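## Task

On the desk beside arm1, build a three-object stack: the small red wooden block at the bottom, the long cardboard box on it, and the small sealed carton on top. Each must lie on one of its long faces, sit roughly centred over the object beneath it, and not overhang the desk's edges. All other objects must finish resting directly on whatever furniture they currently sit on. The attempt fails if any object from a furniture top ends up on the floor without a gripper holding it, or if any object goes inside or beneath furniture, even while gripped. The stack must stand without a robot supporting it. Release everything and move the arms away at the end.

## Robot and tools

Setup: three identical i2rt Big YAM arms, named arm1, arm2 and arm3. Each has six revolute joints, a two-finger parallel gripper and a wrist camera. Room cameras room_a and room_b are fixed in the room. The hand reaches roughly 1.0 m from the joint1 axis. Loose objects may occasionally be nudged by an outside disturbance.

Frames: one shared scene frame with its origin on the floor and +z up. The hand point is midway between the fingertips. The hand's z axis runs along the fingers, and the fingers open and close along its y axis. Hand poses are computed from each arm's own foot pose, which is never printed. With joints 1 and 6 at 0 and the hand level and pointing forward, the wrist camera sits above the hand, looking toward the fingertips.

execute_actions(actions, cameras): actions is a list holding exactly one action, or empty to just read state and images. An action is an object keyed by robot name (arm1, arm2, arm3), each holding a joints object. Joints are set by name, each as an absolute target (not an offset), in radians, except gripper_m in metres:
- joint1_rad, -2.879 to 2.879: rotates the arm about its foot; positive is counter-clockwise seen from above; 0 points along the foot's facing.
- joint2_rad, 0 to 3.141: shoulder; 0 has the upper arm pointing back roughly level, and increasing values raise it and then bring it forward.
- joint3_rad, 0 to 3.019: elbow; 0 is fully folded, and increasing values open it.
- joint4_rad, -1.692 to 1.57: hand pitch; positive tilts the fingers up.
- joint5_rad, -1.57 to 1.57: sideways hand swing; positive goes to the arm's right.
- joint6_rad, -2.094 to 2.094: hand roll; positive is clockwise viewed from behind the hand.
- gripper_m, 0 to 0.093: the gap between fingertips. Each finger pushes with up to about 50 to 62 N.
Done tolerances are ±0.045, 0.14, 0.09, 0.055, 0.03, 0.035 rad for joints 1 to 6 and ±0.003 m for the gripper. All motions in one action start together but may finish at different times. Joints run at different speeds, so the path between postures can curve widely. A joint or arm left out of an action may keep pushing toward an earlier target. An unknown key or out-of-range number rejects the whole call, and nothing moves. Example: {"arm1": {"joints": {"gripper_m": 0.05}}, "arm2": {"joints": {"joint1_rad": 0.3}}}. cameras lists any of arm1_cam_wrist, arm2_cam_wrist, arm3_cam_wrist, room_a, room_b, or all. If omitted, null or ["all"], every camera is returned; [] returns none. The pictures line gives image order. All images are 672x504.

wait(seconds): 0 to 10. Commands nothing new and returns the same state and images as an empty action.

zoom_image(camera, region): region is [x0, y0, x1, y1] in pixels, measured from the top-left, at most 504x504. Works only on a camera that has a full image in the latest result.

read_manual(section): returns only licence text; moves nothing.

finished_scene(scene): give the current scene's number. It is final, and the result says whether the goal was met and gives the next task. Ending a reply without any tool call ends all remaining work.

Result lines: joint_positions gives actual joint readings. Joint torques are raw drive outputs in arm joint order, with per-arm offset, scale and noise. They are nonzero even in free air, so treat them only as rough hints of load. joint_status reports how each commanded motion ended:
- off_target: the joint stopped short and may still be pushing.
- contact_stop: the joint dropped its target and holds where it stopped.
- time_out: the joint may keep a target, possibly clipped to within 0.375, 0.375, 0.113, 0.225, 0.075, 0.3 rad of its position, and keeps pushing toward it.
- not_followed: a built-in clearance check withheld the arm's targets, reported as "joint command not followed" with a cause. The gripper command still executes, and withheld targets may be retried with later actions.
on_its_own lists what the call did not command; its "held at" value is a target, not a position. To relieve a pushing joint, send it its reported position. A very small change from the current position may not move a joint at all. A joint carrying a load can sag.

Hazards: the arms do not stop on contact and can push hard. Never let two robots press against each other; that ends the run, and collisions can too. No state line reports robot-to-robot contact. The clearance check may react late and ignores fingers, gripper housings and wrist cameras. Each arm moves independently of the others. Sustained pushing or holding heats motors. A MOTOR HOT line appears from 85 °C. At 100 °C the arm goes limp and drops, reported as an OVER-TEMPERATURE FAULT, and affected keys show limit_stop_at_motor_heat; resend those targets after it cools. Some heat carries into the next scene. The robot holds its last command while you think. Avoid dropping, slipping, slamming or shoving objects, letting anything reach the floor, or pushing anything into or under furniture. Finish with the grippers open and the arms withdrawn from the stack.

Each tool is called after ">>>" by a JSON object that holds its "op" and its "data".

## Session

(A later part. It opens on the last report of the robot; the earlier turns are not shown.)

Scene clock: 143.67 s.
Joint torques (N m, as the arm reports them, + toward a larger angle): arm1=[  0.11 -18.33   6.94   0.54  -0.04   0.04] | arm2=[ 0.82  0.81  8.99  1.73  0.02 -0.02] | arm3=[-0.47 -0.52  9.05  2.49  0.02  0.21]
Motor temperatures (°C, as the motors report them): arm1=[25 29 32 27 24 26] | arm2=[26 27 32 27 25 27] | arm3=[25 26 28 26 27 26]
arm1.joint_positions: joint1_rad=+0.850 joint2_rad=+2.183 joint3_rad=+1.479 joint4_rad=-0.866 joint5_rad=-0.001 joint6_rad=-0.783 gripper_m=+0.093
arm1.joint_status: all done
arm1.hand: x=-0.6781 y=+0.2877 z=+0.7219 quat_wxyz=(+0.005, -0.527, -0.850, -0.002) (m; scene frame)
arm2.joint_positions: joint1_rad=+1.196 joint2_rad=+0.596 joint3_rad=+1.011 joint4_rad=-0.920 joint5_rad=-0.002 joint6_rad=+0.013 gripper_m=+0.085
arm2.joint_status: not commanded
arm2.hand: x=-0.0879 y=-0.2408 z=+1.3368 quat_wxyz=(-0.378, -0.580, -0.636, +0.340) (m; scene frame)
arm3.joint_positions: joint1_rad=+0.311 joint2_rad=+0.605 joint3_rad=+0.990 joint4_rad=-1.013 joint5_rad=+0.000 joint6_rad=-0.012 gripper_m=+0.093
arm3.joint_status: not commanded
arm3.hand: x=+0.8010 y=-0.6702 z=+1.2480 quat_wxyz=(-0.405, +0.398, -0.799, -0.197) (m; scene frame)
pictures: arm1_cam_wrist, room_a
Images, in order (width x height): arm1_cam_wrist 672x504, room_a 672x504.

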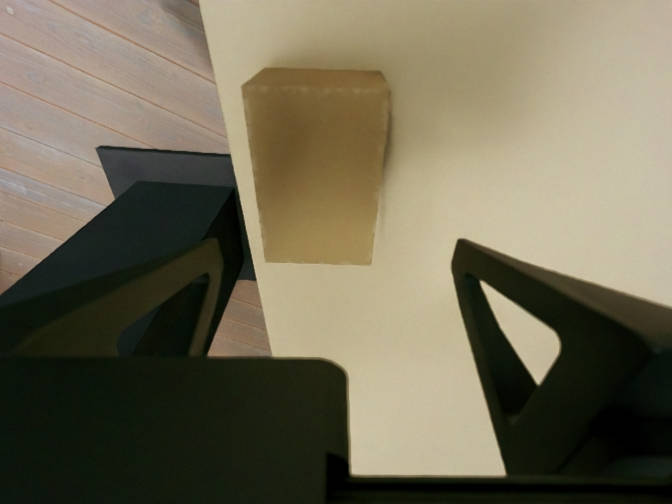

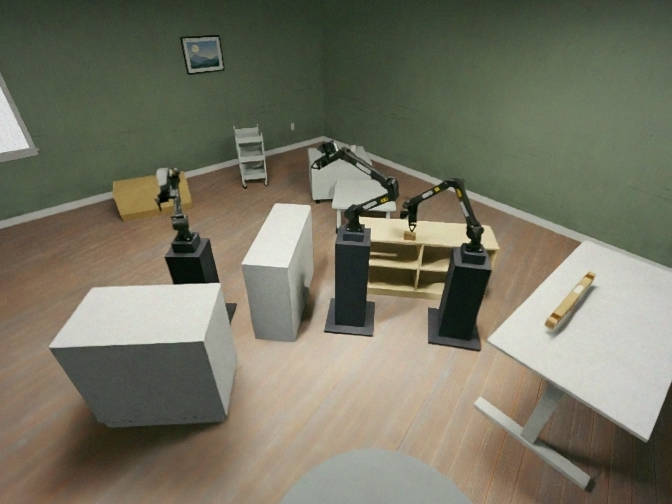

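>>> {"op": "execute_actions", "data": {"actions": [{"arm1":{"joints":{"joint2_rad":2.32,"joint4_rad":-0.74}}}], "cameras": []}}

>>> {"op": "execute_actions", "data": {"actions": [{"arm1":{"joints":{"gripper_m":0.03}}}], "cameras": ["arm1_cam_wrist"]}}

>>> {"op": "execute_actions", "data": {"actions": [{"arm1":{"joints":{"joint2_rad":2.11,"joint3_rad":1.95,"joint4_rad":-1.38}}}], "cameras": []}}

>>> {"op": "execute_actions", "data": {"actions": [{"arm1":{"joints":{"joint1_rad":-2.2,"joint6_rad":-1.57}}}], "cameras": []}}

>>> {"op": "execute_actions", "data": {"actions": [{"arm1":{"joints":{"joint2_rad":2.2,"joint4_rad":-1.255}}}], "cameras": ["arm1_cam_wrist","room_a"]}}

Scene clock: 147.20 s.
Joint torques (N m, as the arm reports them, + toward a larger angle): arm1=[  0.11 -19.36   6.03   0.46  -0.07   0.03] | arm2=[1.26 0.35 8.9  1.69 0.01 0.01] | arm3=[-0.2  -0.28  9.14  2.54  0.01  0.18]
Motor temperatures (°C, as the motors report them): arm1=[25 29 31 27 24 26] | arm2=[26 27 32 27 25 27] | arm3=[25 26 28 26 27 26]
arm1.joint_positions: joint1_rad=+0.849 joint2_rad=+2.327 joint3_rad=+1.479 joint4_rad=-0.751 joint5_rad=+0.000 joint6_rad=-0.783 gripper_m=+0.093
arm1.joint_status: all done
arm1.hand: x=-0.6762 y=+0.2976 z=+0.6409 quat_wxyz=(+0.009, -0.527, -0.850, -0.016) (m; scene frame)
arm2.joint_positions: joint1_rad=+1.196 joint2_rad=+0.596 joint3_rad=+1.011 joint4_rad=-0.920 joint5_rad=-0.002 joint6_rad=+0.013 gripper_m=+0.085
arm2.joint_status: not commanded
arm2.hand: x=-0.0879 y=-0.2408 z=+1.3368 quat_wxyz=(-0.378, -0.580, -0.636, +0.340) (m; scene frame)
arm3.joint_positions: joint1_rad=+0.311 joint2_rad=+0.605 joint3_rad=+0.990 joint4_rad=-1.013 joint5_rad=+0.000 joint6_rad=-0.012 gripper_m=+0.093
arm3.joint_status: not commanded
arm3.hand: x=+0.8010 y=-0.6702 z=+1.2480 quat_wxyz=(-0.405, +0.398, -0.799, -0.197) (m; scene frame)
pictures: none
No camera images: the call's "cameras" was empty. Leave "cameras" out to get every camera's image.

Scene clock: 147.83 s.
Joint torques (N m, as the arm reports them, + toward a larger angle): arm1=[  0.15 -19.44   6.02   0.43  -0.08   0.02] | arm2=[ 0.64  0.83  8.87  1.7   0.06 -0.03] | arm3=[-0.25 -0.31  9.05  2.46  0.02  0.19]
Motor temperatures (°C, as the motors report them): arm1=[25 29 31 27 24 26] | arm2=[26 27 32 27 25 27] | arm3=[25 26 28 26 27 26]
arm1.joint_positions: joint1_rad=+0.849 joint2_rad=+2.327 joint3_rad=+1.479 joint4_rad=-0.750 joint5_rad=+0.001 joint6_rad=-0.782 gripper_m=+0.060
arm1.joint_status: gripper_m off_target (ended at +0.060, target +0.030)
arm1.hand: x=-0.6764 y=+0.2974 z=+0.6409 quat_wxyz=(+0.009, -0.527, -0.849, -0.015) (m; scene frame)
arm2.joint_positions: joint1_rad=+1.196 joint2_rad=+0.596 joint3_rad=+1.011 joint4_rad=-0.920 joint5_rad=-0.002 joint6_rad=+0.013 gripper_m=+0.085
arm2.joint_status: not commanded
arm2.hand: x=-0.0879 y=-0.2408 z=+1.3368 quat_wxyz=(-0.378, -0.580, -0.636, +0.340) (m; scene frame)
arm3.joint_positions: joint1_rad=+0.311 joint2_rad=+0.605 joint3_rad=+0.990 joint4_rad=-1.013 joint5_rad=+0.000 joint6_rad=-0.012 gripper_m=+0.093
arm3.joint_status: not commanded
arm3.hand: x=+0.8010 y=-0.6702 z=+1.2480 quat_wxyz=(-0.405, +0.398, -0.799, -0.197) (m; scene frame)
pictures: arm1_cam_wrist
Images, in order (width x height): arm1_cam_wrist 672x504.

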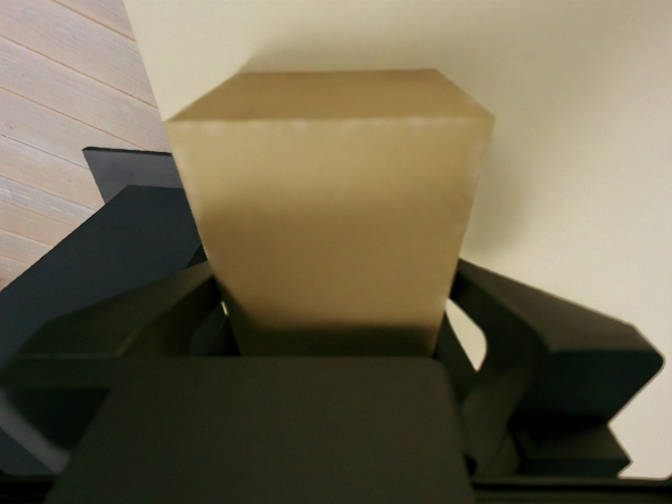

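Scene clock: 149.43 s.
Joint torques (N m, as the arm reports them, + toward a larger angle): arm1=[  0.13 -21.4    9.44  -0.5   -0.08   0.03] | arm2=[ 0.34  0.41  8.98  1.69  0.04 -0.03] | arm3=[-0.45 -0.53  9.07  2.43  0.    0.16]
Motor temperatures (°C, as the motors report them): arm1=[25 30 32 27 24 26] | arm2=[26 27 32 27 25 27] | arm3=[25 26 28 26 27 26]
arm1.joint_positions: joint1_rad=+0.849 joint2_rad=+2.123 joint3_rad=+1.931 joint4_rad=-1.370 joint5_rad=+0.001 joint6_rad=-0.782 gripper_m=+0.060
arm1.joint_status: all done
arm1.hand: x=-0.6993 y=+0.2204 z=+0.9121 quat_wxyz=(+0.005, -0.527, -0.850, +0.002) (m; scene frame)
arm2.joint_positions: joint1_rad=+1.196 joint2_rad=+0.596 joint3_rad=+1.011 joint4_rad=-0.920 joint5_rad=-0.002 joint6_rad=+0.013 gripper_m=+0.085
arm2.joint_status: not commanded
arm2.hand: x=-0.0879 y=-0.2408 z=+1.3368 quat_wxyz=(-0.378, -0.580, -0.636, +0.340) (m; scene frame)
arm3.joint_positions: joint1_rad=+0.311 joint2_rad=+0.605 joint3_rad=+0.990 joint4_rad=-1.013 joint5_rad=+0.000 joint6_rad=-0.012 gripper_m=+0.093
arm3.joint_status: not commanded
arm3.hand: x=+0.8010 y=-0.6702 z=+1.2480 quat_wxyz=(-0.405, +0.398, -0.799, -0.197) (m; scene frame)
pictures: none
No camera images: the call's "cameras" was empty. Leave "cameras" out to get every camera's image.

Scene clock: 152.27 s.
Joint torques (N m, as the arm reports them, + toward a larger angle): arm1=[  0.76 -21.13   9.43  -0.52  -0.21  -0.14] | arm2=[ 0.54  0.57  9.08  1.72  0.04 -0.02] | arm3=[-0.17 -0.27  9.07  2.47  0.02  0.18]
Motor temperatures (°C, as the motors report them): arm1=[25 30 32 27 24 26] | arm2=[26 27 32 27 25 27] | arm3=[25 26 29 26 27 26]
arm1.joint_positions: joint1_rad=-2.199 joint2_rad=+2.123 joint3_rad=+1.931 joint4_rad=-1.370 joint5_rad=+0.003 joint6_rad=-1.562 gripper_m=+0.060
arm1.joint_status: all done
arm1.hand: x=-0.3417 y=+1.4802 z=+0.9221 quat_wxyz=(+0.009, -0.993, +0.119, +0.002) (m; scene frame)
arm2.joint_positions: joint1_rad=+1.196 joint2_rad=+0.596 joint3_rad=+1.011 joint4_rad=-0.920 joint5_rad=-0.002 joint6_rad=+0.013 gripper_m=+0.085
arm2.joint_status: not commanded
arm2.hand: x=-0.0879 y=-0.2408 z=+1.3368 quat_wxyz=(-0.378, -0.580, -0.636, +0.340) (m; scene frame)
arm3.joint_positions: joint1_rad=+0.311 joint2_rad=+0.605 joint3_rad=+0.990 joint4_rad=-1.013 joint5_rad=+0.000 joint6_rad=-0.012 gripper_m=+0.093
arm3.joint_status: not commanded
arm3.hand: x=+0.8010 y=-0.6702 z=+1.2480 quat_wxyz=(-0.405, +0.398, -0.799, -0.197) (m; scene frame)
pictures: none
No camera images: the call's "cameras" was empty. Leave "cameras" out to get every camera's image.

Scene clock: 153.27 s.
Joint torques (N m, as the arm reports them, + toward a larger angle): arm1=[  0.74 -22.08   9.25   0.59  -0.21  -0.13] | arm2=[0.78 0.72 8.97 1.79 0.05 0.  ] | arm3=[-0.44  0.03  9.02  2.46  0.02  0.17]
Motor temperatures (°C, as the motors report them): arm1=[25 30 32 27 24 26] | arm2=[26 27 32 27 25 27] | arm3=[25 26 29 26 27 26]
arm1.joint_positions: joint1_rad=-2.199 joint2_rad=+2.214 joint3_rad=+1.931 joint4_rad=-1.267 joint5_rad=+0.003 joint6_rad=-1.562 gripper_m=+0.060
arm1.joint_status: all done
arm1.hand: x=-0.3376 y=+1.5000 z=+0.8639 quat_wxyz=(+0.015, -0.993, +0.118, +0.001) (m; scene frame)
arm2.joint_positions: joint1_rad=+1.196 joint2_rad=+0.596 joint3_rad=+1.011 joint4_rad=-0.920 joint5_rad=-0.002 joint6_rad=+0.013 gripper_m=+0.085
arm2.joint_status: not commanded
arm2.hand: x=-0.0879 y=-0.2408 z=+1.3368 quat_wxyz=(-0.378, -0.580, -0.636, +0.340) (m; scene frame)
arm3.joint_positions: joint1_rad=+0.311 joint2_rad=+0.605 joint3_rad=+0.990 joint4_rad=-1.013 joint5_rad=+0.000 joint6_rad=-0.012 gripper_m=+0.093
arm3.joint_status: not commanded
arm3.hand: x=+0.8010 y=-0.6702 z=+1.2480 quat_wxyz=(-0.405, +0.398, -0.799, -0.197) (m; scene frame)
pictures: arm1_cam_wrist, room_a
Images, in order (width x height): arm1_cam_wrist 672x504, room_a 672x504.

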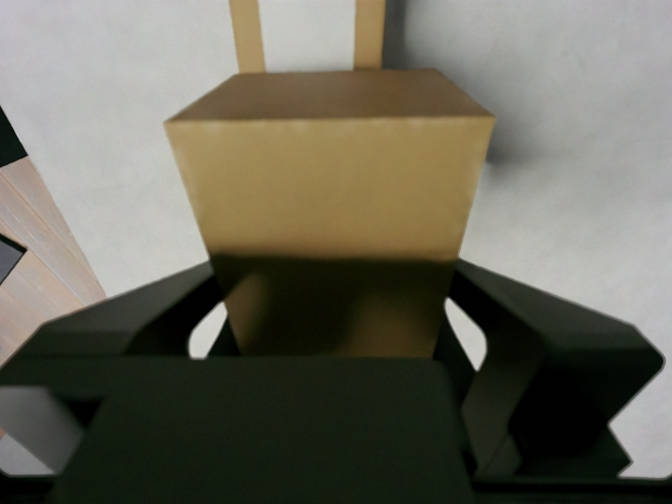

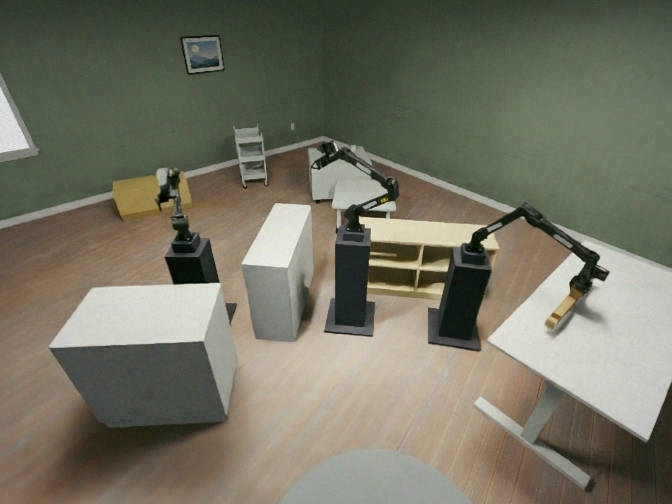

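>>> {"op": "execute_actions", "data": {"actions": [{"arm1":{"joints":{"joint1_rad":-2.215,"joint2_rad":2.28,"joint4_rad":-1.29}}}], "cameras": ["arm1_cam_wrist"]}}

>>> {"op": "execute_actions", "data": {"actions": [{"arm1":{"joints":{"gripper_m":0.093,"joint2_rad":2.25}}}], "cameras": []}}

>>> {"op": "execute_actions", "data": {"actions": [{"arm1":{"joints":{"joint2_rad":1.9,"joint4_rad":-1.45}}}], "cameras": ["arm1_cam_wrist","room_a","room_b"]}}

>>> {"op": "zoom_image", "data": {"camera": "room_b", "region": [230, 150, 350, 210]}}

Scene clock: 156.17 s.
Joint torques (N m, as the arm reports them, + toward a larger angle): arm1=[  0.44 -18.     8.93  -0.64  -0.17  -0.12] | arm2=[ 0.75  0.42  9.03  1.59  0.05 -0.03] | arm3=[-0.57 -0.15  9.01  2.54  0.02  0.2 ]
Motor temperatures (°C, as the motors report them): arm1=[25 30 32 27 24 26] | arm2=[26 27 32 27 25 27] | arm3=[25 26 29 26 27 26]
arm1.joint_positions: joint1_rad=-2.209 joint2_rad=+2.241 joint3_rad=+1.934 joint4_rad=-1.278 joint5_rad=+0.002 joint6_rad=-1.564 gripper_m=+0.059
arm1.joint_status: all done
arm1.hand: x=-0.3324 y=+1.4945 z=+0.8476 quat_wxyz=(-0.003, -0.992, +0.123, +0.004) (m; scene frame)
arm2.joint_positions: joint1_rad=+1.196 joint2_rad=+0.596 joint3_rad=+1.011 joint4_rad=-0.920 joint5_rad=-0.002 joint6_rad=+0.013 gripper_m=+0.085
arm2.joint_status: not commanded
arm2.hand: x=-0.0879 y=-0.2408 z=+1.3368 quat_wxyz=(-0.378, -0.580, -0.636, +0.340) (m; scene frame)
arm3.joint_positions: joint1_rad=+0.311 joint2_rad=+0.605 joint3_rad=+0.990 joint4_rad=-1.013 joint5_rad=+0.000 joint6_rad=-0.012 gripper_m=+0.093
arm3.joint_status: not commanded
arm3.hand: x=+0.8010 y=-0.6702 z=+1.2480 quat_wxyz=(-0.405, +0.398, -0.799, -0.197) (m; scene frame)
pictures: arm1_cam_wrist
Images, in order (width x height): arm1_cam_wrist 672x504.

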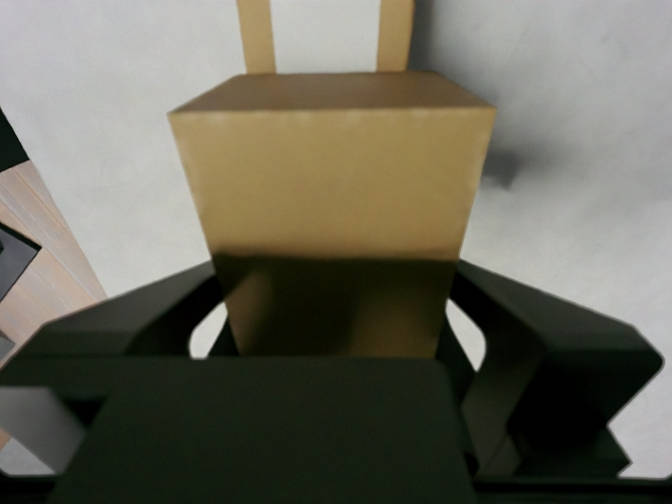

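Scene clock: 156.80 s.
Joint torques (N m, as the arm reports them, + toward a larger angle): arm1=[  0.38 -20.46   8.93  -0.6   -0.18  -0.12] | arm2=[ 0.68  0.41  9.    1.69  0.04 -0.02] | arm3=[-0.52 -0.72  9.08  2.47  0.01  0.19]
Motor temperatures (°C, as the motors report them): arm1=[25 30 32 27 24 26] | arm2=[26 27 32 27 25 27] | arm3=[25 26 29 26 27 26]
arm1.joint_positions: joint1_rad=-2.209 joint2_rad=+2.241 joint3_rad=+1.934 joint4_rad=-1.279 joint5_rad=+0.002 joint6_rad=-1.564 gripper_m=+0.093
arm1.joint_status: all done
arm1.hand: x=-0.3324 y=+1.4944 z=+0.8476 quat_wxyz=(-0.003, -0.992, +0.123, +0.004) (m; scene frame)
arm2.joint_positions: joint1_rad=+1.196 joint2_rad=+0.596 joint3_rad=+1.011 joint4_rad=-0.920 joint5_rad=-0.002 joint6_rad=+0.013 gripper_m=+0.085
arm2.joint_status: not commanded
arm2.hand: x=-0.0879 y=-0.2408 z=+1.3368 quat_wxyz=(-0.378, -0.580, -0.636, +0.340) (m; scene frame)
arm3.joint_positions: joint1_rad=+0.311 joint2_rad=+0.605 joint3_rad=+0.990 joint4_rad=-1.013 joint5_rad=+0.000 joint6_rad=-0.012 gripper_m=+0.093
arm3.joint_status: not commanded
arm3.hand: x=+0.8010 y=-0.6702 z=+1.2480 quat_wxyz=(-0.405, +0.398, -0.799, -0.197) (m; scene frame)
pictures: none
No camera images: the call's "cameras" was empty. Leave "cameras" out to get every camera's image.

Scene clock: 158.40 s.
Joint torques (N m, as the arm reports them, + toward a larger angle): arm1=[  0.39 -18.43   9.6   -0.21  -0.18  -0.1 ] | arm2=[ 0.58  0.45  8.97  1.69  0.04 -0.03] | arm3=[ 0.09 -0.09  9.05  2.55  0.    0.14]
Motor temperatures (°C, as the motors report them): arm1=[25 30 32 27 24 26] | arm2=[26 27 32 27 25 27] | arm3=[25 26 29 26 27 26]
arm1.joint_positions: joint1_rad=-2.209 joint2_rad=+1.909 joint3_rad=+1.934 joint4_rad=-1.439 joint5_rad=+0.002 joint6_rad=-1.564 gripper_m=+0.093
arm1.joint_status: all done
arm1.hand: x=-0.3403 y=+1.4543 z=+1.0550 quat_wxyz=(+0.082, -0.989, +0.123, -0.006) (m; scene frame)
arm2.joint_positions: joint1_rad=+1.196 joint2_rad=+0.596 joint3_rad=+1.011 joint4_rad=-0.920 joint5_rad=-0.002 joint6_rad=+0.013 gripper_m=+0.085
arm2.joint_status: not commanded
arm2.hand: x=-0.0879 y=-0.2408 z=+1.3368 quat_wxyz=(-0.378, -0.580, -0.636, +0.340) (m; scene frame)
arm3.joint_positions: joint1_rad=+0.311 joint2_rad=+0.605 joint3_rad=+0.990 joint4_rad=-1.013 joint5_rad=+0.000 joint6_rad=-0.012 gripper_m=+0.093
arm3.joint_status: not commanded
arm3.hand: x=+0.8010 y=-0.6702 z=+1.2480 quat_wxyz=(-0.405, +0.398, -0.799, -0.197) (m; scene frame)
pictures: arm1_cam_wrist, room_a, room_b
Images, in order (width x height): arm1_cam_wrist 672x504, room_a 672x504, room_b 672x504.

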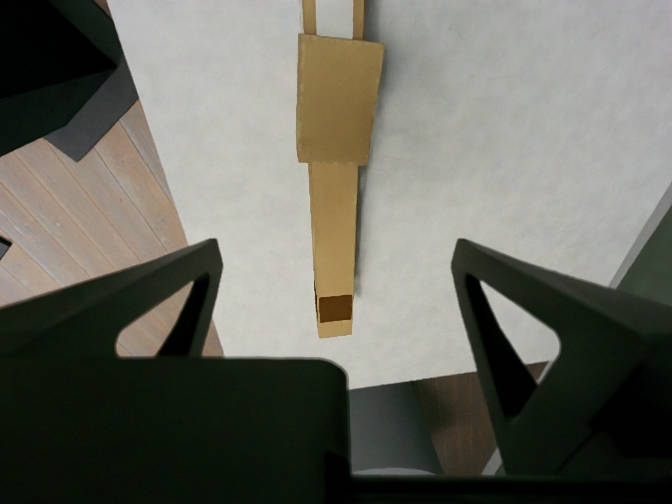

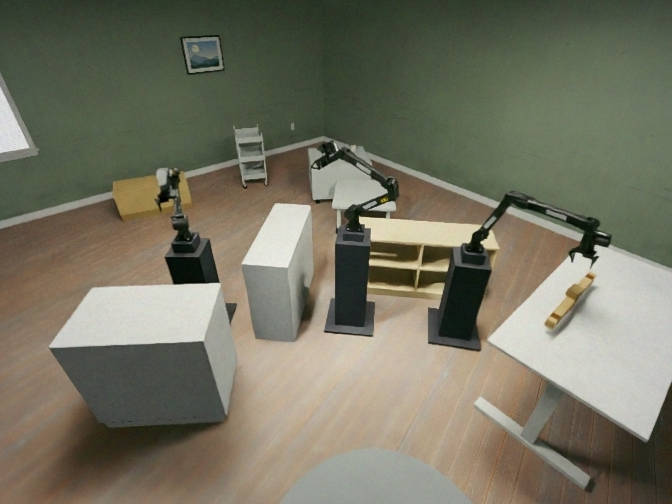

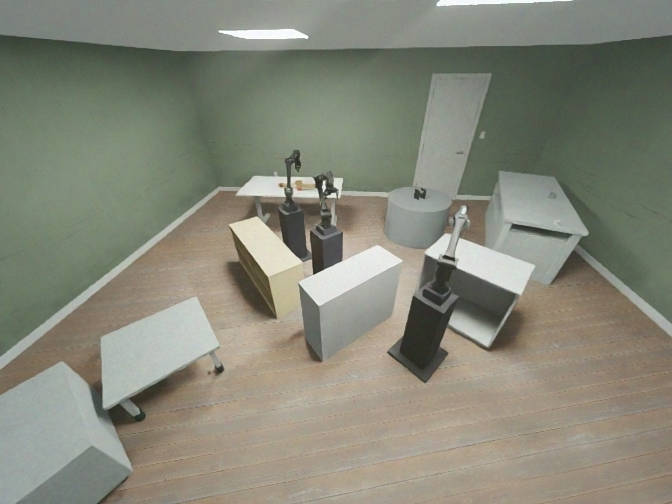

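Region (230, 150, 350, 210) of room_b's 672x504 image, scaled by 4.200, with more detail than that image has.

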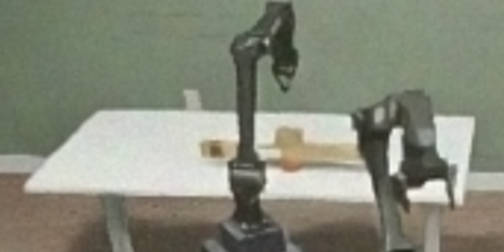

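>>> {"op": "finished_scene", "data": {"scene": 1}}

The scene is finished: the task was done.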